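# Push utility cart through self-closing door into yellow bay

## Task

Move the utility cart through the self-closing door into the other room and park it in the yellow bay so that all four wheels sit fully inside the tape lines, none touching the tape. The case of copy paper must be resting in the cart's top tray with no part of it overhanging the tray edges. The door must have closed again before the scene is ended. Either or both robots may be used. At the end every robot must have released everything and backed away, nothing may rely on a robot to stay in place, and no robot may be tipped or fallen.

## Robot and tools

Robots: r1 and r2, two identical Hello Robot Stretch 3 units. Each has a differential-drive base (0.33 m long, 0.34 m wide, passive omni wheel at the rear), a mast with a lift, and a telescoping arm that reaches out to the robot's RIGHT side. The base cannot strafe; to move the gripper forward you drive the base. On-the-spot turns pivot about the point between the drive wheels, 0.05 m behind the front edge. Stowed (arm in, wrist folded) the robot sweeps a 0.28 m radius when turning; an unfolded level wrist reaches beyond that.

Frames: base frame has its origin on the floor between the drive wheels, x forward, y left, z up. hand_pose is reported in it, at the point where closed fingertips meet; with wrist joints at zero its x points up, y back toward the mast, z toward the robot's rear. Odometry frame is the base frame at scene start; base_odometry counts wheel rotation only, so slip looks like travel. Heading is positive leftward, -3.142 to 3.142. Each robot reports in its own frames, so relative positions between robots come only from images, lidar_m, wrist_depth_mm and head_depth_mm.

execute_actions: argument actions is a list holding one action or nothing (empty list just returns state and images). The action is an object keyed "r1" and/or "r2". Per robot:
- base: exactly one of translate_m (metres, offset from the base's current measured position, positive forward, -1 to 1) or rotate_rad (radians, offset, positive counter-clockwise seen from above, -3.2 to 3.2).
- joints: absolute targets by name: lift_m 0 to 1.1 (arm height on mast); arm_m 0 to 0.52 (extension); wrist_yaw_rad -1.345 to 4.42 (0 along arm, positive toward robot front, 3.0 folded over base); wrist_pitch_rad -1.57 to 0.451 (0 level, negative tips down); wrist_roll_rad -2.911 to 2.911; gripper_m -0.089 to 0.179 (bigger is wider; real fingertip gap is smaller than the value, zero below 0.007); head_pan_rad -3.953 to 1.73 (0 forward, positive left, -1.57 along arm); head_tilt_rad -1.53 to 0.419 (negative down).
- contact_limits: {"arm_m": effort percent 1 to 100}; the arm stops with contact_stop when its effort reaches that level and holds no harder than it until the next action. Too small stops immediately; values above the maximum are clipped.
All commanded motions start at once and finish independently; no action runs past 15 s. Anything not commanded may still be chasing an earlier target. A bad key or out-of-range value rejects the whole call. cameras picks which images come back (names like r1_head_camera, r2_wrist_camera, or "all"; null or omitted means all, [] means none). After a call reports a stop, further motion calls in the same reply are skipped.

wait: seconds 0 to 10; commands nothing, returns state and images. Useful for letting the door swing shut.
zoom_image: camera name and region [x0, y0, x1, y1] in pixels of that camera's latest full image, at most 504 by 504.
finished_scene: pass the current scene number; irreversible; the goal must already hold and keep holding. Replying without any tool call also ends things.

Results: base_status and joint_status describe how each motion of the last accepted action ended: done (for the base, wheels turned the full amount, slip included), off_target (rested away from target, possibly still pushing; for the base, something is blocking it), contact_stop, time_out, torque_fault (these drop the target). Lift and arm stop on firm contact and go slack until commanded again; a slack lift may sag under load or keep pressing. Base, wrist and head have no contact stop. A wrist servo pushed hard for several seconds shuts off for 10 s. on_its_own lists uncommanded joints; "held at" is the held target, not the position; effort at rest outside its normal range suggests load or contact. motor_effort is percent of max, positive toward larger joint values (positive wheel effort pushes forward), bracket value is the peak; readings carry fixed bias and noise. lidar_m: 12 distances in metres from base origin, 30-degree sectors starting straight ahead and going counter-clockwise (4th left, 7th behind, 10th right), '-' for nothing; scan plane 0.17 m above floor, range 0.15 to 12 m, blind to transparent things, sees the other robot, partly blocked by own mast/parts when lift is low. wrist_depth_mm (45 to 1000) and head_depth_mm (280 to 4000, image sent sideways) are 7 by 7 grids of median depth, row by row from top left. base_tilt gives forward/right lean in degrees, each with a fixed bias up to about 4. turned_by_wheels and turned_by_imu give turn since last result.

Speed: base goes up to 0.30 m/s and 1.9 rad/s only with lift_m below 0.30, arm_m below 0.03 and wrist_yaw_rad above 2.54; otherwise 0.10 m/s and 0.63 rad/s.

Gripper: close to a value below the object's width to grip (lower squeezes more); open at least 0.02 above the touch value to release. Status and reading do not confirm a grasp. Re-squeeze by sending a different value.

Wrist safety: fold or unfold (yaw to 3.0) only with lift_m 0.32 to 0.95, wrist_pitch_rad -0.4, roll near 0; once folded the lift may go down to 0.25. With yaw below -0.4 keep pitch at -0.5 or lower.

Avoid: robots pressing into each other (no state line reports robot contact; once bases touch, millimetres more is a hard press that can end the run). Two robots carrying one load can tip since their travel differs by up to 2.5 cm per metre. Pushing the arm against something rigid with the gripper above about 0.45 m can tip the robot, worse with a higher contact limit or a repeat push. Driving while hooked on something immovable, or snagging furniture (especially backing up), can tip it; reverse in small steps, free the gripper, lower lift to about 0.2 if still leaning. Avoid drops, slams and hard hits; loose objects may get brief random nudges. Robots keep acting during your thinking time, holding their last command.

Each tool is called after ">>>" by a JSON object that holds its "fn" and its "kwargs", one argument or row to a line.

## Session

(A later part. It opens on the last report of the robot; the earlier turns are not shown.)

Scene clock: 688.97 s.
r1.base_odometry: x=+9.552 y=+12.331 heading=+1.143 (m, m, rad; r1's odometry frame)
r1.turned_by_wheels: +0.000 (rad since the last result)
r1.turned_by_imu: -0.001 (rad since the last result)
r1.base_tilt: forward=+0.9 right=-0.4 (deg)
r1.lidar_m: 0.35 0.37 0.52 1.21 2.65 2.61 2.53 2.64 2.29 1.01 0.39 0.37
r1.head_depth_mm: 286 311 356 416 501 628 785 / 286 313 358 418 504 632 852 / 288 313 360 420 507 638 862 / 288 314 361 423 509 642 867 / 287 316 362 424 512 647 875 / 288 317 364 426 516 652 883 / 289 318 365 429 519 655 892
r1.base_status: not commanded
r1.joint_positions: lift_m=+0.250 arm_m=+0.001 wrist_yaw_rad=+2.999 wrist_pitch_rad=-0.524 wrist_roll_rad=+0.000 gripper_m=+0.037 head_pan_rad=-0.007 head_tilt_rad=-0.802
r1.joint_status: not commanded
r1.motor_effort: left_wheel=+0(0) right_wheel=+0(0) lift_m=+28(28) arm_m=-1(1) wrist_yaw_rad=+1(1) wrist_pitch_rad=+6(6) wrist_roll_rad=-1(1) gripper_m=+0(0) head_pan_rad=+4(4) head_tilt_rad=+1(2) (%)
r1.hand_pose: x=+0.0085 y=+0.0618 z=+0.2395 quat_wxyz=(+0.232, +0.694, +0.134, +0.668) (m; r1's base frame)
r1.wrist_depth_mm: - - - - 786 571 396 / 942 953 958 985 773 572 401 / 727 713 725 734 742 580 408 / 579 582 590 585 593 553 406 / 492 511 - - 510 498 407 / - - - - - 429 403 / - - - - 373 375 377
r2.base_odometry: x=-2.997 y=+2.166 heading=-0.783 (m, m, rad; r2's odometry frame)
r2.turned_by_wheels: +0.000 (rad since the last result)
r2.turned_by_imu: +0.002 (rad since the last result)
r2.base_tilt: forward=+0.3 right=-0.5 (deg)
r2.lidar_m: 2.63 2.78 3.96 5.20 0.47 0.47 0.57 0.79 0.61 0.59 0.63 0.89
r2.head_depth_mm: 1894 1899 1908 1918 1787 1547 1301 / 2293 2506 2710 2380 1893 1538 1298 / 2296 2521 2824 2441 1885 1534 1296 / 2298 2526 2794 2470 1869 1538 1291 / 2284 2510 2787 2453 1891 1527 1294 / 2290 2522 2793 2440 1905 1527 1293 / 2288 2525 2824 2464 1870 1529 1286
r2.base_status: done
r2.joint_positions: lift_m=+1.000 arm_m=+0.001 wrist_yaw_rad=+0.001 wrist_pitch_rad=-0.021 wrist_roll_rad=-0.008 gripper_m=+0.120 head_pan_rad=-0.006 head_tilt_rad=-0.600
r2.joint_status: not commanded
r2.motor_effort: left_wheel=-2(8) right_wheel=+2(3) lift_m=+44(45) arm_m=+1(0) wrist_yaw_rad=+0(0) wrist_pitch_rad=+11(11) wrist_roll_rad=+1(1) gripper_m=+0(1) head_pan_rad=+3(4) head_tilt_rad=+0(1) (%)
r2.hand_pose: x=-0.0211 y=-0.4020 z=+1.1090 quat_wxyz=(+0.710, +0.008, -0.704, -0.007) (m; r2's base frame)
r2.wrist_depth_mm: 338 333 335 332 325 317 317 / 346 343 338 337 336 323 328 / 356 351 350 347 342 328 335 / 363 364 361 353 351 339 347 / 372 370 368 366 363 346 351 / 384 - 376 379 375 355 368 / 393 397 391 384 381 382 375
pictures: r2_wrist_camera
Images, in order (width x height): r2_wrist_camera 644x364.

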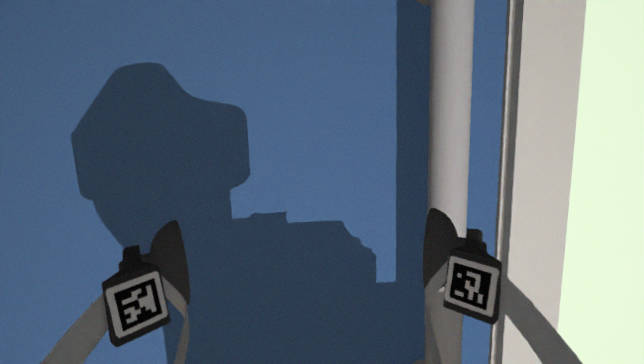

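>>> {"fn": "execute_actions", "kwargs": {
  "actions": [
    {"r2":{"base":{"translate_m":-0.12}}}
  ],
  "cameras": []
}}

>>> {"fn": "execute_actions", "kwargs": {
  "actions": [
    {"r2":{"joints":{"arm_m":0.17}}}
  ],
  "cameras": []
}}

>>> {"fn": "execute_actions", "kwargs": {
  "actions": [
    {"r2":{"joints":{"gripper_m":-0.06}}}
  ],
  "cameras": []
}}

>>> {"fn": "execute_actions", "kwargs": {
  "actions": [
    {"r2":{"joints":{"arm_m":0.0},"contact_limits":{"arm_m":34}},"r1":{"base":{"translate_m":0.6}}}
  ],
  "cameras": []
}}

>>> {"fn": "execute_actions", "kwargs": {
  "actions": [
    {"r2":{"base":{"rotate_rad":1.0},"joints":{"wrist_yaw_rad":-0.75,"wrist_pitch_rad":-0.5}},"r1":{"base":{"translate_m":0.2}}}
  ],
  "cameras": []
}}

>>> {"fn": "execute_actions", "kwargs": {
  "actions": [
    {"r2":{"base":{"translate_m":0.3}},"r1":{"base":{"translate_m":0.4}}}
  ],
  "cameras": []
}}

>>> {"fn": "execute_actions", "kwargs": {
  "actions": [
    {"r2":{"base":{"translate_m":0.3}},"r1":{"base":{"translate_m":0.4}}}
  ],
  "cameras": []
}}

>>> {"fn": "execute_actions", "kwargs": {
  "actions": [
    {"r2":{"base":{"translate_m":0.3}},"r1":{"base":{"translate_m":0.4}}}
  ],
  "cameras": []
}}

>>> {"fn": "execute_actions", "kwargs": {
  "actions": [
    {"r2":{"base":{"translate_m":0.3}},"r1":{"base":{"translate_m":0.4}}}
  ],
  "cameras": []
}}

>>> {"fn": "execute_actions", "kwargs": {
  "actions": [
    {"r1":{"base":{"translate_m":-0.15}}}
  ],
  "cameras": []
}}

>>> {"fn": "execute_actions", "kwargs": {
  "actions": [
    {"r1":{"base":{"rotate_rad":1.6}}}
  ],
  "cameras": ["r1_nav_camera"]
}}

Scene clock: 693.23 s.
r1.base_odometry: x=+9.552 y=+12.331 heading=+1.143 (m, m, rad; r1's odometry frame)
r1.turned_by_wheels: +0.000 (rad since the last result)
r1.turned_by_imu: +0.000 (rad since the last result)
r1.base_tilt: forward=+0.9 right=-0.4 (deg)
r1.lidar_m: 0.35 0.37 0.52 1.21 2.66 2.62 2.54 2.65 2.29 1.01 0.39 0.37
r1.head_depth_mm: 286 311 356 416 502 630 785 / 286 312 358 419 504 632 851 / 287 314 359 421 507 637 860 / 288 315 361 422 510 642 869 / 287 315 362 424 513 647 872 / 288 317 364 426 515 652 883 / 289 318 365 428 519 656 895
r1.base_status: not commanded
r1.joint_positions: lift_m=+0.250 arm_m=+0.001 wrist_yaw_rad=+2.999 wrist_pitch_rad=-0.524 wrist_roll_rad=+0.000 gripper_m=+0.037 head_pan_rad=-0.007 head_tilt_rad=-0.802
r1.joint_status: not commanded
r1.motor_effort: left_wheel=+0(0) right_wheel=+0(1) lift_m=+28(29) arm_m=-1(1) wrist_yaw_rad=+1(1) wrist_pitch_rad=+6(6) wrist_roll_rad=-1(1) gripper_m=+0(0) head_pan_rad=+4(4) head_tilt_rad=+1(2) (%)
r1.hand_pose: x=+0.0085 y=+0.0618 z=+0.2395 quat_wxyz=(+0.232, +0.694, +0.134, +0.668) (m; r1's base frame)
r1.wrist_depth_mm: - - - - 799 566 397 / 957 960 958 973 772 572 400 / 723 726 730 742 732 580 402 / 580 579 592 591 588 556 407 / 487 506 - - 510 499 410 / - - - - - 425 405 / - - - - 373 374 375
r2.base_odometry: x=-3.082 y=+2.250 heading=-0.783 (m, m, rad; r2's odometry frame)
r2.turned_by_wheels: +0.000 (rad since the last result)
r2.turned_by_imu: +0.001 (rad since the last result)
r2.base_tilt: forward=+0.4 right=-0.4 (deg)
r2.lidar_m: 2.75 2.91 4.16 5.18 0.39 0.39 0.47 0.78 0.59 0.57 0.62 0.89
r2.head_depth_mm: 1865 1894 1884 1888 1785 1531 1300 / 2381 2572 2784 2365 1887 1522 1289 / 2399 2660 2949 2452 1891 1528 1290 / 2377 2649 2931 2481 1888 1539 1284 / 2405 2664 2911 2426 1880 1530 1291 / 2415 2667 2963 2440 1884 1540 1295 / 2413 2666 2938 2442 1886 1533 1291
r2.base_status: done
r2.joint_positions: lift_m=+1.000 arm_m=+0.001 wrist_yaw_rad=+0.001 wrist_pitch_rad=-0.021 wrist_roll_rad=-0.008 gripper_m=+0.120 head_pan_rad=-0.006 head_tilt_rad=-0.600
r2.joint_status: not commanded
r2.motor_effort: left_wheel=-2(8) right_wheel=+2(3) lift_m=+45(45) arm_m=+1(0) wrist_yaw_rad=-1(0) wrist_pitch_rad=+11(11) wrist_roll_rad=+1(1) gripper_m=+0(1) head_pan_rad=+4(4) head_tilt_rad=-1(1) (%)
r2.hand_pose: x=-0.0211 y=-0.4020 z=+1.1090 quat_wxyz=(+0.710, +0.008, -0.704, -0.007) (m; r2's base frame)
r2.wrist_depth_mm: 332 329 326 323 309 319 314 / 339 339 334 328 314 324 324 / 347 342 343 332 325 335 334 / 355 356 352 346 337 341 338 / 365 363 363 353 351 351 348 / 377 - 373 363 355 361 362 / 384 387 382 375 367 373 370
pictures: none
No camera images: the call's "cameras" was empty. Leave "cameras" out to get every camera's image.

Scene clock: 695.73 s.
r1.base_odometry: x=+9.552 y=+12.331 heading=+1.143 (m, m, rad; r1's odometry frame)
r1.turned_by_wheels: +0.000 (rad since the last result)
r1.turned_by_imu: +0.000 (rad since the last result)
r1.base_tilt: forward=+0.9 right=-0.4 (deg)
r1.lidar_m: 0.35 0.37 0.52 1.21 2.65 2.61 2.54 2.64 2.29 1.01 0.39 0.37
r1.head_depth_mm: 286 311 356 416 501 627 786 / 286 312 357 419 504 633 853 / 287 314 359 421 508 638 861 / 288 315 360 423 510 642 866 / 287 316 362 424 513 647 878 / 288 317 363 426 516 653 883 / 289 318 365 429 519 657 894
r1.base_status: not commanded
r1.joint_positions: lift_m=+0.250 arm_m=+0.001 wrist_yaw_rad=+2.999 wrist_pitch_rad=-0.524 wrist_roll_rad=+0.000 gripper_m=+0.037 head_pan_rad=-0.007 head_tilt_rad=-0.802
r1.joint_status: not commanded
r1.motor_effort: left_wheel=+0(0) right_wheel=+0(0) lift_m=+28(28) arm_m=-1(1) wrist_yaw_rad=+1(1) wrist_pitch_rad=+6(6) wrist_roll_rad=-1(1) gripper_m=+0(0) head_pan_rad=+4(4) head_tilt_rad=+2(2) (%)
r1.hand_pose: x=+0.0085 y=+0.0618 z=+0.2395 quat_wxyz=(+0.232, +0.694, +0.134, +0.668) (m; r1's base frame)
r1.wrist_depth_mm: - - - - 801 562 399 / 939 949 960 987 776 572 402 / 715 724 732 735 726 580 403 / 585 584 595 588 594 557 407 / 490 512 - - 516 498 413 / - - - - - 425 407 / - - - - 374 377 375
r2.base_odometry: x=-3.082 y=+2.250 heading=-0.783 (m, m, rad; r2's odometry frame)
r2.turned_by_wheels: +0.000 (rad since the last result)
r2.turned_by_imu: +0.001 (rad since the last result)
r2.base_tilt: forward=+0.4 right=-0.5 (deg)
r2.lidar_m: 2.75 2.90 4.14 5.21 0.39 0.39 0.47 0.78 0.59 0.58 0.62 0.88
r2.head_depth_mm: 1877 1872 1884 1886 1779 1538 1291 / 2378 2588 2796 2357 1902 1542 1287 / 2381 2666 2917 2479 1879 1539 1287 / 2398 2619 2928 2451 1884 1529 1296 / 2399 2646 2951 2439 1878 1541 1297 / 2436 2633 2956 2448 1883 1540 1290 / 2406 2662 2939 2438 1889 1545 1288
r2.base_status: not commanded
r2.joint_positions: lift_m=+1.000 arm_m=+0.169 wrist_yaw_rad=-0.003 wrist_pitch_rad=-0.021 wrist_roll_rad=-0.008 gripper_m=+0.120 head_pan_rad=-0.006 head_tilt_rad=-0.600
r2.joint_status: all done
r2.motor_effort: left_wheel=-3(3) right_wheel=+1(2) lift_m=+45(44) arm_m=+9(10) wrist_yaw_rad=+2(2) wrist_pitch_rad=+11(12) wrist_roll_rad=+2(2) gripper_m=+0(1) head_pan_rad=+3(2) head_tilt_rad=-1(1) (%)
r2.hand_pose: x=-0.0221 y=-0.5699 z=+1.1088 quat_wxyz=(+0.710, +0.007, -0.704, -0.009) (m; r2's base frame)
r2.wrist_depth_mm: 167 167 95 93 163 150 150 / 172 171 168 95 168 154 154 / 177 176 173 96 172 158 157 / 181 180 178 99 177 161 171 / 186 185 183 101 182 165 176 / 191 - 189 103 187 169 181 / 196 198 195 106 193 176 186
pictures: none
No camera images: the call's "cameras" was empty. Leave "cameras" out to get every camera's image.

Scene clock: 698.03 s.
r1.base_odometry: x=+9.552 y=+12.331 heading=+1.143 (m, m, rad; r1's odometry frame)
r1.turned_by_wheels: +0.000 (rad since the last result)
r1.turned_by_imu: +0.000 (rad since the last result)
r1.base_tilt: forward=+0.9 right=-0.4 (deg)
r1.lidar_m: 0.35 0.37 0.52 1.22 2.65 2.61 2.53 2.65 2.28 1.01 0.39 0.37
r1.head_depth_mm: 285 311 357 417 501 629 785 / 287 312 358 418 503 633 852 / 288 314 360 420 506 637 860 / 288 315 360 422 510 643 867 / 287 316 362 424 512 646 877 / 288 317 363 427 515 651 886 / 289 318 365 429 518 656 894
r1.base_status: not commanded
r1.joint_positions: lift_m=+0.250 arm_m=+0.001 wrist_yaw_rad=+2.999 wrist_pitch_rad=-0.524 wrist_roll_rad=+0.000 gripper_m=+0.037 head_pan_rad=-0.007 head_tilt_rad=-0.802
r1.joint_status: not commanded
r1.motor_effort: left_wheel=+0(0) right_wheel=+0(0) lift_m=+28(27) arm_m=-1(1) wrist_yaw_rad=+1(1) wrist_pitch_rad=+6(6) wrist_roll_rad=-1(2) gripper_m=-1(0) head_pan_rad=+4(4) head_tilt_rad=+2(2) (%)
r1.hand_pose: x=+0.0085 y=+0.0618 z=+0.2395 quat_wxyz=(+0.232, +0.694, +0.134, +0.668) (m; r1's base frame)
r1.wrist_depth_mm: - - - - 803 568 399 / 952 954 986 979 791 569 401 / 713 730 733 741 736 582 403 / 576 586 587 585 595 553 403 / 486 507 - - 507 495 408 / - - - - - 428 405 / - - - - 373 377 377
r2.base_odometry: x=-3.082 y=+2.250 heading=-0.783 (m, m, rad; r2's odometry frame)
r2.turned_by_wheels: +0.000 (rad since the last result)
r2.turned_by_imu: +0.045 (rad since the last result)
r2.base_tilt: forward=+0.3 right=-0.5 (deg)
r2.lidar_m: 2.75 2.94 4.39 5.18 0.39 0.40 0.49 0.76 0.58 0.58 0.63 0.93
r2.head_depth_mm: 2281 2223 2185 2152 1852 1533 1288 / 2381 2633 2857 2458 1877 1529 1294 / 2422 2635 2898 2449 1870 1534 1293 / 2421 2643 2954 2427 1898 1529 1291 / 2401 2659 2912 2441 1881 1540 1291 / 2429 2679 2948 2455 1879 1540 1288 / 2444 2688 2917 2442 1894 1546 1295
r2.base_status: not commanded
r2.joint_positions: lift_m=+1.000 arm_m=+0.169 wrist_yaw_rad=-0.095 wrist_pitch_rad=-0.026 wrist_roll_rad=-0.008 gripper_m=-0.058 head_pan_rad=-0.006 head_tilt_rad=-0.600
r2.joint_status: all done
r2.on_its_own: wrist_yaw_rad is held at -0.050, not at your +0.000, by its stall guard, which is still easing
r2.motor_effort: left_wheel=-8(9) right_wheel=+0(9) lift_m=+43(45) arm_m=+11(11) wrist_yaw_rad=+30(31) wrist_pitch_rad=+13(14) wrist_roll_rad=+1(1) gripper_m=-44(100) head_pan_rad=+3(2) head_tilt_rad=-1(1) (%)
r2.hand_pose: x=-0.0456 y=-0.5684 z=+1.1078 quat_wxyz=(+0.709, -0.024, -0.703, -0.043) (m; r2's base frame)
r2.wrist_depth_mm: 164 164 165 90 167 156 157 / 168 168 169 93 172 160 162 / 172 172 174 95 177 164 166 / 177 177 180 98 181 169 182 / 181 183 183 100 185 175 187 / 187 188 - 103 - 177 193 / 192 193 194 107 197 184 199
pictures: none
No camera images: the call's "cameras" was empty. Leave "cameras" out to get every camera's image.

Scene clock: 701.87 s.
r1.base_odometry: x=+9.800 y=+12.877 heading=+1.143 (m, m, rad; r1's odometry frame)
r1.turned_by_wheels: +0.000 (rad since the last result)
r1.turned_by_imu: -0.248 (rad since the last result)
r1.base_tilt: forward=+0.8 right=-0.4 (deg)
r1.lidar_m: - - 0.15 0.19 0.57 2.99 2.88 2.89 2.54 0.26 0.15 -
r1.head_depth_mm: - - - - - - - / - - - - - - - / - - - - - - - / - - - - - - - / - - - - - - - / - - - - - - - / - - - - - - -
r1.base_status: translate_m off_target (by the wheels' count: +0.5999 of +0.6000)
r1.joint_positions: lift_m=+0.250 arm_m=+0.001 wrist_yaw_rad=+3.000 wrist_pitch_rad=-0.525 wrist_roll_rad=+0.001 gripper_m=+0.037 head_pan_rad=+0.011 head_tilt_rad=-0.806
r1.joint_status: not commanded
r1.on_its_own: left_wheel is at rest, and its effort (+27) is outside its rest range (-18 to +18)
r1.motor_effort: left_wheel=+27(65) right_wheel=+12(58) lift_m=+28(29) arm_m=-2(2) wrist_yaw_rad=-1(30) wrist_pitch_rad=+6(6) wrist_roll_rad=-1(2) gripper_m=+0(1) head_pan_rad=-8(23) head_tilt_rad=+4(7) (%)
r1.hand_pose: x=+0.0083 y=+0.0617 z=+0.2395 quat_wxyz=(+0.231, +0.694, +0.135, +0.668) (m; r1's base frame)
r1.wrist_depth_mm: - - 578 427 158 97 70 / 941 918 657 468 163 99 71 / 720 719 686 514 167 101 72 / 582 582 589 546 173 103 73 / 490 508 - - 162 104 74 / - - - - - 107 75 / - - - - 192 103 76
r2.base_odometry: x=-3.082 y=+2.250 heading=-0.783 (m, m, rad; r2's odometry frame)
r2.turned_by_wheels: +0.000 (rad since the last result)
r2.turned_by_imu: +0.217 (rad since the last result)
r2.base_tilt: forward=+0.3 right=-0.4 (deg)
r2.lidar_m: 2.79 3.34 5.20 0.38 0.38 0.40 0.57 0.65 0.42 0.43 0.57 1.29
r2.head_depth_mm: 2341 2570 2833 2454 1880 1536 1295 / 2404 2631 2902 2455 1892 1532 1297 / 2459 2717 2990 2464 1908 1528 1283 / 2538 2769 3054 2443 1893 1532 1302 / 2572 2861 3103 2438 1878 1552 1285 / 2642 2935 3182 2462 1887 1529 1294 / 2727 2992 3260 2437 1889 1528 1292
r2.base_status: not commanded
r2.joint_positions: lift_m=+1.000 arm_m=+0.002 wrist_yaw_rad=-0.121 wrist_pitch_rad=-0.024 wrist_roll_rad=-0.008 gripper_m=-0.040 head_pan_rad=-0.006 head_tilt_rad=-0.600
r2.joint_status: all done
joint sent to its limit — the command would take r2.arm_m past its lower limit, so that joint was sent only as far as its limit.
r2.on_its_own: wrist_yaw_rad is held at -0.107, not at your +0.000, by its stall guard, which is not easing now; gripper_m is held at -0.041, not at your -0.060, by its stall guard, which is still easing
r2.motor_effort: left_wheel=-1(42) right_wheel=+5(17) lift_m=+38(44) arm_m=-1(19) wrist_yaw_rad=+10(30) wrist_pitch_rad=+13(34) wrist_roll_rad=+1(2) gripper_m=-15(44) head_pan_rad=+3(3) head_tilt_rad=+0(0) (%)
r2.contact_limits: arm_m 34 (drawing in: default 20, maximum 34; extending or still: default 30, maximum 48)
r2.hand_pose: x=-0.0523 y=-0.4002 z=+1.1084 quat_wxyz=(+0.708, -0.034, -0.703, -0.052) (m; r2's base frame)
r2.wrist_depth_mm: 251 226 203 107 168 278 285 / 261 235 210 110 172 284 289 / 271 241 215 113 177 292 297 / 283 251 222 116 181 297 304 / 295 260 232 118 185 310 310 / 307 268 245 121 186 323 319 / 328 284 244 126 200 329 325
pictures: none
No camera images: the call's "cameras" was empty. Leave "cameras" out to get every camera's image.

Scene clock: 704.83 s.
r1.base_odometry: x=+9.883 y=+13.059 heading=+1.144 (m, m, rad; r1's odometry frame)
r1.turned_by_wheels: +0.000 (rad since the last result)
r1.turned_by_imu: +0.011 (rad since the last result)
r1.base_tilt: forward=+0.8 right=-0.4 (deg)
r1.lidar_m: - - 0.15 0.20 0.58 3.01 2.89 2.89 2.51 0.25 0.15 -
r1.head_depth_mm: - - - - - - - / - - - - - - - / - - - - - - - / - - - - - - - / - - - - - - - / - - - - - - - / - - - - - - -
r1.base_status: done
r1.joint_positions: lift_m=+0.250 arm_m=+0.001 wrist_yaw_rad=+3.002 wrist_pitch_rad=-0.525 wrist_roll_rad=+0.001 gripper_m=+0.037 head_pan_rad=+0.005 head_tilt_rad=-0.806
r1.joint_status: not commanded
r1.motor_effort: left_wheel=+16(54) right_wheel=+9(33) lift_m=+28(28) arm_m=-2(2) wrist_yaw_rad=-2(4) wrist_pitch_rad=+6(7) wrist_roll_rad=-1(1) gripper_m=+0(0) head_pan_rad=-4(18) head_tilt_rad=+5(8) (%)
r1.hand_pose: x=+0.0081 y=+0.0618 z=+0.2395 quat_wxyz=(+0.231, +0.694, +0.135, +0.668) (m; r1's base frame)
r1.wrist_depth_mm: - - 588 447 160 97 70 / 947 922 631 488 165 99 71 / 716 727 683 538 170 101 72 / 579 586 585 546 176 103 73 / 491 506 - - 164 105 74 / - - - - - 107 75 / - - - - 193 103 76
r2.base_odometry: x=-3.082 y=+2.250 heading=+0.217 (m, m, rad; r2's odometry frame)
r2.turned_by_wheels: +1.000 (rad since the last result)
r2.turned_by_imu: +0.562 (rad since the last result)
r2.base_tilt: forward=+0.3 right=-0.5 (deg)
r2.lidar_m: 3.47 5.23 0.38 0.38 0.40 0.90 0.58 0.37 0.37 0.51 1.26 2.84
r2.head_depth_mm: 2834 3048 3196 2456 1885 1545 1290 / 3104 3293 3434 2481 1887 1550 1295 / 3377 3639 3523 2443 1895 1521 1288 / 3725 - 3472 2465 1893 1537 1291 / - - 3510 2441 1896 1531 1290 / - - 3477 2423 1891 1532 1293 / - - 3476 2457 1884 1532 1291
r2.base_status: done
r2.joint_positions: lift_m=+1.001 arm_m=+0.002 wrist_yaw_rad=-0.794 wrist_pitch_rad=-0.351 wrist_roll_rad=-0.001 gripper_m=-0.028 head_pan_rad=-0.006 head_tilt_rad=-0.600
r2.joint_status: wrist_yaw_rad off_target (ended at -0.794, target -0.750); wrist_pitch_rad off_target (ended at -0.351, target -0.500)
r2.on_its_own: wrist_yaw_rad is held at -0.796, not at your -0.750, by its stall guard, which is not easing now; gripper_m is held at -0.029, not at your -0.060, by its stall guard, which is still easing; wrist_pitch_rad is at rest, and its effort (-78) is outside its rest range (-20 to +32)
r2.motor_effort: left_wheel=-1(15) right_wheel=+10(20) lift_m=+21(38) arm_m=-2(12) wrist_yaw_rad=+0(52) wrist_pitch_rad=-78(100) wrist_roll_rad=-4(4) gripper_m=-22(30) head_pan_rad=+2(3) head_tilt_rad=-1(0) (%)
r2.hand_pose: x=-0.1872 y=-0.3092 z=+1.0284 quat_wxyz=(+0.595, -0.155, -0.689, -0.384) (m; r2's base frame)
r2.wrist_depth_mm: 182 173 159 81 146 141 270 / 199 188 172 87 155 154 290 / 218 203 188 94 165 306 313 / 242 224 206 101 179 335 337 / 269 248 225 109 193 368 366 / 307 276 - 120 206 410 402 / 359 318 285 136 240 446 449
pictures: none
No camera images: the call's "cameras" was empty. Leave "cameras" out to get every camera's image.

Scene clock: 709.53 s.
r1.base_odometry: x=+10.048 y=+13.423 heading=+1.144 (m, m, rad; r1's odometry frame)
r1.turned_by_wheels: +0.000 (rad since the last result)
r1.turned_by_imu: -0.127 (rad since the last result)
r1.base_tilt: forward=+0.9 right=-0.4 (deg)
r1.lidar_m: - - 0.15 0.38 0.59 2.81 2.94 2.92 2.70 0.24 0.15 -
r1.head_depth_mm: - - - - - - - / - - - - - - - / - - - - - - - / - - - - - - - / - - - - - - - / - - - - - - - / - - - - - - -
r1.base_status: done
r1.joint_positions: lift_m=+0.250 arm_m=+0.001 wrist_yaw_rad=+3.001 wrist_pitch_rad=-0.524 wrist_roll_rad=+0.001 gripper_m=+0.037 head_pan_rad=+0.007 head_tilt_rad=-0.804
r1.joint_status: not commanded
r1.motor_effort: left_wheel=+1(72) right_wheel=-1(44) lift_m=+28(28) arm_m=-1(2) wrist_yaw_rad=-1(11) wrist_pitch_rad=+6(7) wrist_roll_rad=-1(1) gripper_m=+0(0) head_pan_rad=-5(17) head_tilt_rad=+3(9) (%)
r1.hand_pose: x=+0.0082 y=+0.0618 z=+0.2395 quat_wxyz=(+0.231, +0.694, +0.135, +0.668) (m; r1's base frame)
r1.wrist_depth_mm: - - - - 249 137 94 / 954 556 959 913 252 137 94 / 712 676 732 699 256 138 95 / 586 582 593 585 259 139 95 / 487 506 - - 233 140 96 / - - - - - 141 96 / - - - - 267 133 97
r2.base_odometry: x=-2.789 y=+2.315 heading=+0.216 (m, m, rad; r2's odometry frame)
r2.turned_by_wheels: +0.000 (rad since the last result)
r2.turned_by_imu: -0.288 (rad since the last result)
r2.base_tilt: forward=+0.3 right=-0.4 (deg)
r2.lidar_m: 2.79 4.03 5.10 2.82 0.43 0.47 0.93 0.38 0.38 0.50 1.06 2.64
r2.head_depth_mm: 2311 2506 2751 2451 1889 1532 1293 / 2427 2609 2962 2436 1890 1544 1293 / 2558 2772 3044 2438 1898 1551 1290 / 2703 3001 3203 2432 1905 1548 1291 / 2856 3155 3361 2453 1911 1540 1287 / 3030 3338 3442 2433 1880 1542 1295 / 3192 3675 3498 2459 1870 1536 1287
r2.base_status: done
r2.joint_positions: lift_m=+1.001 arm_m=+0.002 wrist_yaw_rad=-0.938 wrist_pitch_rad=-0.365 wrist_roll_rad=-0.002 gripper_m=-0.022 head_pan_rad=-0.006 head_tilt_rad=-0.600
r2.joint_status: not commanded
r2.on_its_own: wrist_yaw_rad is held at -0.935, not at your -0.750, by its stall guard, which is not easing now; gripper_m is held at -0.023, not at your -0.060, by its stall guard, which is not easing now; wrist_pitch_rad is at rest, and its effort (-70) is outside its rest range (-20 to +32)
r2.motor_effort: left_wheel=+0(8) right_wheel=+15(25) lift_m=+20(21) arm_m=-2(2) wrist_yaw_rad=+3(27) wrist_pitch_rad=-70(77) wrist_roll_rad=-3(3) gripper_m=-20(23) head_pan_rad=+3(2) head_tilt_rad=+0(1) (%)
r2.hand_pose: x=-0.2076 y=-0.2829 z=+1.0252 quat_wxyz=(+0.563, -0.199, -0.678, -0.429) (m; r2's base frame)
r2.wrist_depth_mm: 153 152 149 80 152 573 677 / 164 164 161 86 164 624 728 / 178 177 173 93 177 711 819 / 193 193 191 101 192 794 961 / 212 211 206 110 213 876 - / 233 234 229 120 836 - - / 261 261 262 138 264 - -
pictures: none
No camera images: the call's "cameras" was empty. Leave "cameras" out to get every camera's image.

Scene clock: 713.87 s.
r1.base_odometry: x=+10.214 y=+13.788 heading=+1.144 (m, m, rad; r1's odometry frame)
r1.turned_by_wheels: +0.000 (rad since the last result)
r1.turned_by_imu: -0.233 (rad since the last result)
r1.base_tilt: forward=+0.9 right=-0.4 (deg)
r1.lidar_m: - - 0.15 0.33 0.60 0.62 3.13 2.98 3.05 0.27 0.15 -
r1.head_depth_mm: - - - - - - - / - - - - - - - / - - - - - - - / - - - - - - - / - - - - - - - / - - - - - - - / - - - - - - -
r1.base_status: done
r1.joint_positions: lift_m=+0.250 arm_m=+0.001 wrist_yaw_rad=+3.001 wrist_pitch_rad=-0.524 wrist_roll_rad=+0.001 gripper_m=+0.037 head_pan_rad=+0.007 head_tilt_rad=-0.803
r1.joint_status: not commanded
r1.motor_effort: left_wheel=+2(82) right_wheel=-1(67) lift_m=+28(28) arm_m=-1(1) wrist_yaw_rad=-1(20) wrist_pitch_rad=+6(7) wrist_roll_rad=-1(1) gripper_m=+0(0) head_pan_rad=-5(18) head_tilt_rad=+2(10) (%)
r1.hand_pose: x=+0.0082 y=+0.0619 z=+0.2395 quat_wxyz=(+0.231, +0.694, +0.135, +0.668) (m; r1's base frame)
r1.wrist_depth_mm: - - - - 230 129 90 / 513 934 975 910 232 130 91 / 526 729 746 698 236 131 91 / 553 578 594 577 241 133 92 / 488 505 - - 219 134 93 / - - - - - 136 93 / - - - - 254 129 94
r2.base_odometry: x=-2.496 y=+2.379 heading=+0.216 (m, m, rad; r2's odometry frame)
r2.turned_by_wheels: +0.000 (rad since the last result)
r2.turned_by_imu: -0.356 (rad since the last result)
r2.base_tilt: forward=+0.2 right=-0.4 (deg)
r2.lidar_m: 2.42 2.75 4.67 4.91 2.76 0.56 0.65 0.38 0.39 0.46 0.85 1.52
r2.head_depth_mm: 2021 2243 2474 2477 1891 1532 1289 / 2073 2271 2518 2440 1885 1534 1290 / 2118 2317 2555 2470 1885 1529 1297 / 2140 2350 2617 2460 1885 1539 1292 / 2170 2379 2656 2431 1877 1537 1300 / 2216 2459 2724 2457 1891 1547 1289 / 2242 2508 2793 2455 1898 1542 1293
r2.base_status: done
r2.joint_positions: lift_m=+1.001 arm_m=+0.001 wrist_yaw_rad=-1.031 wrist_pitch_rad=-0.374 wrist_roll_rad=-0.004 gripper_m=-0.022 head_pan_rad=-0.006 head_tilt_rad=-0.600
r2.joint_status: not commanded
r2.on_its_own: wrist_yaw_rad is held at -1.022, not at your -0.750, by its stall guard, which is not easing now; gripper_m is held at -0.023, not at your -0.060, by its stall guard, which is not easing now; wrist_pitch_rad is at rest, and its effort (-66) is outside its rest range (-20 to +32)
r2.motor_effort: left_wheel=+0(11) right_wheel=+16(24) lift_m=+20(21) arm_m=-1(3) wrist_yaw_rad=+6(27) wrist_pitch_rad=-66(71) wrist_roll_rad=-1(3) gripper_m=-21(23) head_pan_rad=+4(4) head_tilt_rad=+0(1) (%)
r2.hand_pose: x=-0.2185 y=-0.2644 z=+1.0232 quat_wxyz=(+0.541, -0.227, -0.668, -0.458) (m; r2's base frame)
r2.wrist_depth_mm: 134 139 143 80 167 - - / 141 149 154 86 182 - - / 151 159 166 93 200 - 826 / 163 170 180 101 - - 732 / 175 184 197 111 - - 980 / 190 201 - 123 - - 900 / 206 219 244 140 - - 765
pictures: none
No camera images: the call's "cameras" was empty. Leave "cameras" out to get every camera's image.

Scene clock: 717.87 s.
r1.base_odometry: x=+10.379 y=+14.152 heading=+1.144 (m, m, rad; r1's odometry frame)
r1.turned_by_wheels: +0.000 (rad since the last result)
r1.turned_by_imu: -0.206 (rad since the last result)
r1.base_tilt: forward=+0.9 right=-0.4 (deg)
r1.lidar_m: - - 0.15 0.29 1.19 0.62 3.00 3.01 3.02 0.27 0.15 -
r1.head_depth_mm: - - - - - - - / - - - - - - - / - - - - - - - / - - - - - - - / - - - - - - - / - - - - - - - / - - - - - - -
r1.base_status: done
r1.joint_positions: lift_m=+0.250 arm_m=+0.001 wrist_yaw_rad=+3.000 wrist_pitch_rad=-0.525 wrist_roll_rad=+0.001 gripper_m=+0.037 head_pan_rad=+0.007 head_tilt_rad=-0.800
r1.joint_status: not commanded
r1.motor_effort: left_wheel=+1(81) right_wheel=-1(65) lift_m=+28(28) arm_m=-1(1) wrist_yaw_rad=+0(15) wrist_pitch_rad=+6(7) wrist_roll_rad=-1(2) gripper_m=+0(0) head_pan_rad=-6(18) head_tilt_rad=+0(9) (%)
r1.hand_pose: x=+0.0084 y=+0.0618 z=+0.2395 quat_wxyz=(+0.232, +0.694, +0.135, +0.668) (m; r1's base frame)
r1.wrist_depth_mm: - - - - 208 121 85 / 961 929 977 858 213 122 86 / 727 725 731 664 218 124 87 / 583 588 588 574 223 125 88 / 487 512 - - 204 127 88 / - - - - - 129 89 / - - - - 239 123 90
r2.base_odometry: x=-2.203 y=+2.443 heading=+0.215 (m, m, rad; r2's odometry frame)
r2.turned_by_wheels: -0.001 (rad since the last result)
r2.turned_by_imu: -0.477 (rad since the last result)
r2.base_tilt: forward=+0.3 right=-0.5 (deg)
r2.lidar_m: 1.64 2.20 2.57 4.58 4.99 2.93 0.78 0.40 0.39 0.40 0.56 0.93
r2.head_depth_mm: 1228 1291 1355 1439 1511 1491 1287 / 1460 1532 1655 1758 1776 1543 1299 / 1795 1938 2099 2164 1891 1531 1300 / 2012 2198 2433 2456 1887 1543 1296 / 1939 2134 2373 2453 1892 1530 1298 / 1915 2075 2300 2432 1900 1531 1278 / 1852 2006 2211 2352 1898 1528 1301
r2.base_status: done
r2.joint_positions: lift_m=+1.001 arm_m=+0.001 wrist_yaw_rad=-1.039 wrist_pitch_rad=-0.377 wrist_roll_rad=-0.008 gripper_m=-0.022 head_pan_rad=-0.006 head_tilt_rad=-0.600
r2.joint_status: not commanded
r2.on_its_own: wrist_yaw_rad is held at -1.022, not at your -0.750, by its stall guard, which is not easing now; gripper_m is held at -0.023, not at your -0.060, by its stall guard, which is not easing now; right_wheel is at rest, and its effort (+19) is outside its rest range (-18 to +18); wrist_pitch_rad is at rest, and its effort (-63) is outside its rest range (-20 to +32)
r2.motor_effort: left_wheel=-1(9) right_wheel=+19(24) lift_m=+20(21) arm_m=+1(1) wrist_yaw_rad=+12(24) wrist_pitch_rad=-63(66) wrist_roll_rad=+1(1) gripper_m=-22(23) head_pan_rad=+2(3) head_tilt_rad=-1(1) (%)
r2.hand_pose: x=-0.2192 y=-0.2624 z=+1.0224 quat_wxyz=(+0.540, -0.228, -0.666, -0.461) (m; r2's base frame)
r2.wrist_depth_mm: 118 128 140 81 - - 693 / 124 135 150 87 - 676 603 / 131 143 161 95 983 711 692 / 138 152 175 103 - 721 613 / 145 162 186 113 - - - / 154 173 193 126 - 857 - / 165 185 234 145 - - -
pictures: none
No camera images: the call's "cameras" was empty. Leave "cameras" out to get every camera's image.

Scene clock: 721.90 s.
r1.base_odometry: x=+10.545 y=+14.516 heading=+1.144 (m, m, rad; r1's odometry frame)
r1.turned_by_wheels: +0.000 (rad since the last result)
r1.turned_by_imu: -0.154 (rad since the last result)
r1.base_tilt: forward=+0.9 right=-0.4 (deg)
r1.lidar_m: - - 0.15 0.28 1.15 0.66 2.80 3.08 3.04 0.26 0.15 -
r1.head_depth_mm: - - - - - - - / - - - - - - - / - - - - - - - / - - - - - - - / - - - - - - - / - - - - - - - / - - - - - - -
r1.base_status: done
r1.joint_positions: lift_m=+0.250 arm_m=+0.001 wrist_yaw_rad=+3.001 wrist_pitch_rad=-0.524 wrist_roll_rad=+0.000 gripper_m=+0.037 head_pan_rad=+0.007 head_tilt_rad=-0.804
r1.joint_status: not commanded
r1.motor_effort: left_wheel=+1(100) right_wheel=-1(68) lift_m=+28(29) arm_m=-2(2) wrist_yaw_rad=-1(6) wrist_pitch_rad=+6(7) wrist_roll_rad=-1(1) gripper_m=+0(1) head_pan_rad=-6(20) head_tilt_rad=+3(6) (%)
r1.hand_pose: x=+0.0082 y=+0.0618 z=+0.2395 quat_wxyz=(+0.231, +0.694, +0.135, +0.668) (m; r1's base frame)
r1.wrist_depth_mm: - - - - 202 116 82 / 941 922 962 866 207 118 83 / 720 723 735 671 210 119 83 / 585 581 592 571 215 120 84 / 486 512 - - 196 122 85 / - - - - - 123 85 / - - - - 229 118 86
r2.base_odometry: x=-1.910 y=+2.507 heading=+0.215 (m, m, rad; r2's odometry frame)
r2.turned_by_wheels: -0.001 (rad since the last result)
r2.turned_by_imu: -0.608 (rad since the last result)
r2.base_tilt: forward=+0.2 right=-0.4 (deg)
r2.lidar_m: 0.77 1.24 2.03 2.27 3.65 5.11 3.31 0.97 0.34 0.34 0.36 0.53
r2.head_depth_mm: 594 641 695 764 836 927 1034 / 631 687 747 822 915 1029 1173 / 673 735 809 897 1005 1151 1245 / 724 789 881 981 1108 1292 1296 / 776 857 962 1084 1251 1440 1297 / 841 937 1053 1223 1424 1530 1296 / 913 1032 1171 1381 1672 1537 1294
r2.base_status: done
r2.joint_positions: lift_m=+1.000 arm_m=+0.002 wrist_yaw_rad=-1.030 wrist_pitch_rad=-0.383 wrist_roll_rad=-0.010 gripper_m=-0.022 head_pan_rad=-0.006 head_tilt_rad=-0.600
r2.joint_status: not commanded
r2.on_its_own: wrist_yaw_rad is held at -1.022, not at your -0.750, by its stall guard, which is not easing now; gripper_m is held at -0.023, not at your -0.060, by its stall guard, which is not easing now; right_wheel is at rest, and its effort (+23) is outside its rest range (-18 to +18); wrist_pitch_rad is at rest, and its effort (-60) is outside its rest range (-20 to +32)
r2.motor_effort: left_wheel=+0(7) right_wheel=+23(28) lift_m=+22(22) arm_m=-2(2) wrist_yaw_rad=+6(21) wrist_pitch_rad=-60(64) wrist_roll_rad=+2(2) gripper_m=-21(22) head_pan_rad=+3(3) head_tilt_rad=-1(1) (%)
r2.hand_pose: x=-0.2176 y=-0.2641 z=+1.0211 quat_wxyz=(+0.541, -0.222, -0.668, -0.461) (m; r2's base frame)
r2.wrist_depth_mm: 103 118 141 81 - - - / 106 123 152 88 - - - / 110 129 160 95 - - - / 114 134 174 103 - - - / 118 140 182 114 - - - / 123 147 176 127 - - - / 129 151 229 146 - - -
pictures: none
No camera images: the call's "cameras" was empty. Leave "cameras" out to get every camera's image.

Scene clock: 723.80 s.
r1.base_odometry: x=+10.483 y=+14.379 heading=+1.144 (m, m, rad; r1's odometry frame)
r1.turned_by_wheels: +0.000 (rad since the last result)
r1.turned_by_imu: +0.000 (rad since the last result)
r1.base_tilt: forward=+0.9 right=-0.4 (deg)
r1.lidar_m: 0.22 0.22 0.31 1.12 1.13 0.52 2.68 2.99 2.95 2.91 0.33 0.22
r1.head_depth_mm: - - - - 289 341 458 / - - - - 292 345 463 / - - - - 294 348 468 / - - - - 296 351 476 / - - - - 294 355 483 / - - - - 296 359 488 / - - - - 299 362 495
r1.base_status: done
r1.joint_positions: lift_m=+0.250 arm_m=+0.001 wrist_yaw_rad=+3.001 wrist_pitch_rad=-0.524 wrist_roll_rad=+0.000 gripper_m=+0.037 head_pan_rad=+0.007 head_tilt_rad=-0.803
r1.joint_status: not commanded
r1.motor_effort: left_wheel=+1(9) right_wheel=-1(8) lift_m=+28(28) arm_m=-2(2) wrist_yaw_rad=-2(1) wrist_pitch_rad=+6(6) wrist_roll_rad=-1(1) gripper_m=-1(1) head_pan_rad=-5(6) head_tilt_rad=+2(3) (%)
r1.hand_pose: x=+0.0082 y=+0.0618 z=+0.2395 quat_wxyz=(+0.231, +0.694, +0.135, +0.668) (m; r1's base frame)
r1.wrist_depth_mm: - - - - 615 351 245 / 950 912 975 974 622 352 246 / 718 710 722 732 625 357 247 / 580 581 591 592 569 361 250 / 489 509 - - 498 367 251 / - - - - - 370 256 / - - - - 372 351 258
r2.base_odometry: x=-1.910 y=+2.507 heading=+0.215 (m, m, rad; r2's odometry frame)
r2.turned_by_wheels: +0.000 (rad since the last result)
r2.turned_by_imu: +0.001 (rad since the last result)
r2.base_tilt: forward=+0.2 right=-0.4 (deg)
r2.lidar_m: 0.77 1.24 2.03 2.27 3.64 5.08 3.29 0.97 0.34 0.34 0.36 0.53
r2.head_depth_mm: 594 642 698 761 841 926 1031 / 630 685 746 822 912 1030 1175 / 671 734 805 893 1007 1153 1241 / 719 790 874 983 1114 1289 1285 / 776 860 958 1088 1256 1431 1298 / 840 938 1057 1214 1433 1535 1292 / 916 1032 1176 1374 1658 1532 1295
r2.base_status: not commanded
r2.joint_positions: lift_m=+1.000 arm_m=+0.002 wrist_yaw_rad=-1.030 wrist_pitch_rad=-0.383 wrist_roll_rad=-0.010 gripper_m=-0.022 head_pan_rad=-0.006 head_tilt_rad=-0.600
r2.joint_status: not commanded
r2.on_its_own: wrist_yaw_rad is held at -1.022, not at your -0.750, by its stall guard, which is not easing now; gripper_m is held at -0.023, not at your -0.060, by its stall guard, which is not easing now; right_wheel is at rest, and its effort (+23) is outside its rest range (-18 to +18); wrist_pitch_rad is at rest, and its effort (-61) is outside its rest range (-20 to +32)
r2.motor_effort: left_wheel=+1(0) right_wheel=+23(23) lift_m=+21(21) arm_m=-2(2) wrist_yaw_rad=+6(6) wrist_pitch_rad=-61(61) wrist_roll_rad=+2(2) gripper_m=-21(21) head_pan_rad=+3(2) head_tilt_rad=+0(1) (%)
r2.hand_pose: x=-0.2176 y=-0.2641 z=+1.0211 quat_wxyz=(+0.541, -0.222, -0.668, -0.461) (m; r2's base frame)
r2.wrist_depth_mm: 104 118 141 81 - - - / 106 123 151 88 - - - / 110 128 159 95 - - - / 114 134 174 104 - - - / 119 140 182 114 - - - / 123 146 177 127 - - - / 128 151 228 146 - - -
pictures: none
No camera images: the call's "cameras" was empty. Leave "cameras" out to get every camera's image.

Scene clock: 726.17 s.
r1.base_odometry: x=+10.483 y=+14.379 heading=+2.744 (m, m, rad; r1's odometry frame)
r1.turned_by_wheels: +1.600 (rad since the last result)
r1.turned_by_imu: +1.595 (rad since the last result)
r1.base_tilt: forward=+0.9 right=-0.4 (deg)
r1.lidar_m: 1.12 1.13 0.52 2.69 2.99 2.96 2.88 0.30 0.22 0.22 0.23 0.32
r1.head_depth_mm: - 3027 2309 779 751 723 699 / - 2983 2297 1857 1559 1094 1038 / 3841 2863 2273 1854 1556 1340 1177 / 1077 1127 1545 1712 1541 1341 1174 / 1008 1093 1441 1659 1540 1329 1176 / 1002 1097 1442 1669 1543 1330 1172 / 2452 1242 1428 1658 1533 1326 1167
r1.base_status: done
r1.joint_positions: lift_m=+0.250 arm_m=+0.001 wrist_yaw_rad=+3.001 wrist_pitch_rad=-0.524 wrist_roll_rad=+0.000 gripper_m=+0.037 head_pan_rad=+0.007 head_tilt_rad=-0.803
r1.joint_status: not commanded
r1.motor_effort: left_wheel=-3(11) right_wheel=+2(12) lift_m=+28(28) arm_m=-2(2) wrist_yaw_rad=-1(1) wrist_pitch_rad=+6(6) wrist_roll_rad=-1(1) gripper_m=+0(1) head_pan_rad=-5(5) head_tilt_rad=+2(2) (%)
r1.hand_pose: x=+0.0082 y=+0.0618 z=+0.2395 quat_wxyz=(+0.231, +0.694, +0.135, +0.668) (m; r1's base frame)
r1.wrist_depth_mm: - - - - - 492 - / 950 937 985 978 591 741 985 / 720 735 732 734 640 713 754 / 584 582 593 593 598 595 597 / 487 507 - - 514 498 500 / - - - - - 424 428 / - - - - 375 377 376
r2.base_odometry: x=-1.910 y=+2.507 heading=+0.215 (m, m, rad; r2's odometry frame)
r2.turned_by_wheels: +0.000 (rad since the last result)
r2.turned_by_imu: +0.001 (rad since the last result)
r2.base_tilt: forward=+0.3 right=-0.5 (deg)
r2.lidar_m: 0.77 1.24 2.03 2.26 3.64 5.12 3.30 0.97 0.34 0.34 0.36 0.53
r2.head_depth_mm: 594 642 698 760 837 924 1038 / 630 686 749 823 915 1030 1182 / 673 733 807 893 1002 1141 1250 / 722 794 876 978 1108 1286 1299 / 775 856 956 1081 1250 1440 1292 / 841 936 1055 1209 1428 1539 1283 / 917 1034 1186 1377 1662 1534 1297
r2.base_status: not commanded
r2.joint_positions: lift_m=+1.000 arm_m=+0.002 wrist_yaw_rad=-1.030 wrist_pitch_rad=-0.383 wrist_roll_rad=-0.010 gripper_m=-0.022 head_pan_rad=-0.006 head_tilt_rad=-0.600
r2.joint_status: not commanded
r2.on_its_own: wrist_yaw_rad is held at -1.022, not at your -0.750, by its stall guard, which is not easing now; gripper_m is held at -0.023, not at your -0.060, by its stall guard, which is not easing now; right_wheel is at rest, and its effort (+23) is outside its rest range (-18 to +18); wrist_pitch_rad is at rest, and its effort (-61) is outside its rest range (-20 to +32)
r2.motor_effort: left_wheel=+0(1) right_wheel=+23(22) lift_m=+21(22) arm_m=-2(2) wrist_yaw_rad=+6(6) wrist_pitch_rad=-61(61) wrist_roll_rad=+2(2) gripper_m=-21(21) head_pan_rad=+3(4) head_tilt_rad=+0(0) (%)
r2.hand_pose: x=-0.2176 y=-0.2641 z=+1.0211 quat_wxyz=(+0.541, -0.222, -0.668, -0.461) (m; r2's base frame)
r2.wrist_depth_mm: 104 118 141 81 - - - / 106 123 152 88 - - - / 110 128 160 96 - - - / 114 134 175 104 - - - / 118 140 183 114 - - - / 123 146 178 127 - - - / 128 151 229 146 - - -
pictures: r1_nav_camera (sideways: a quarter turn counterclockwise sets it upright)
Images, in order (width x height): r1_nav_camera 672x504.

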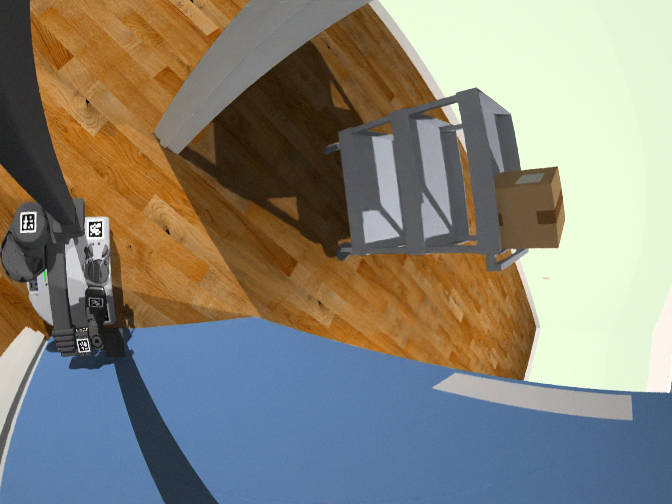

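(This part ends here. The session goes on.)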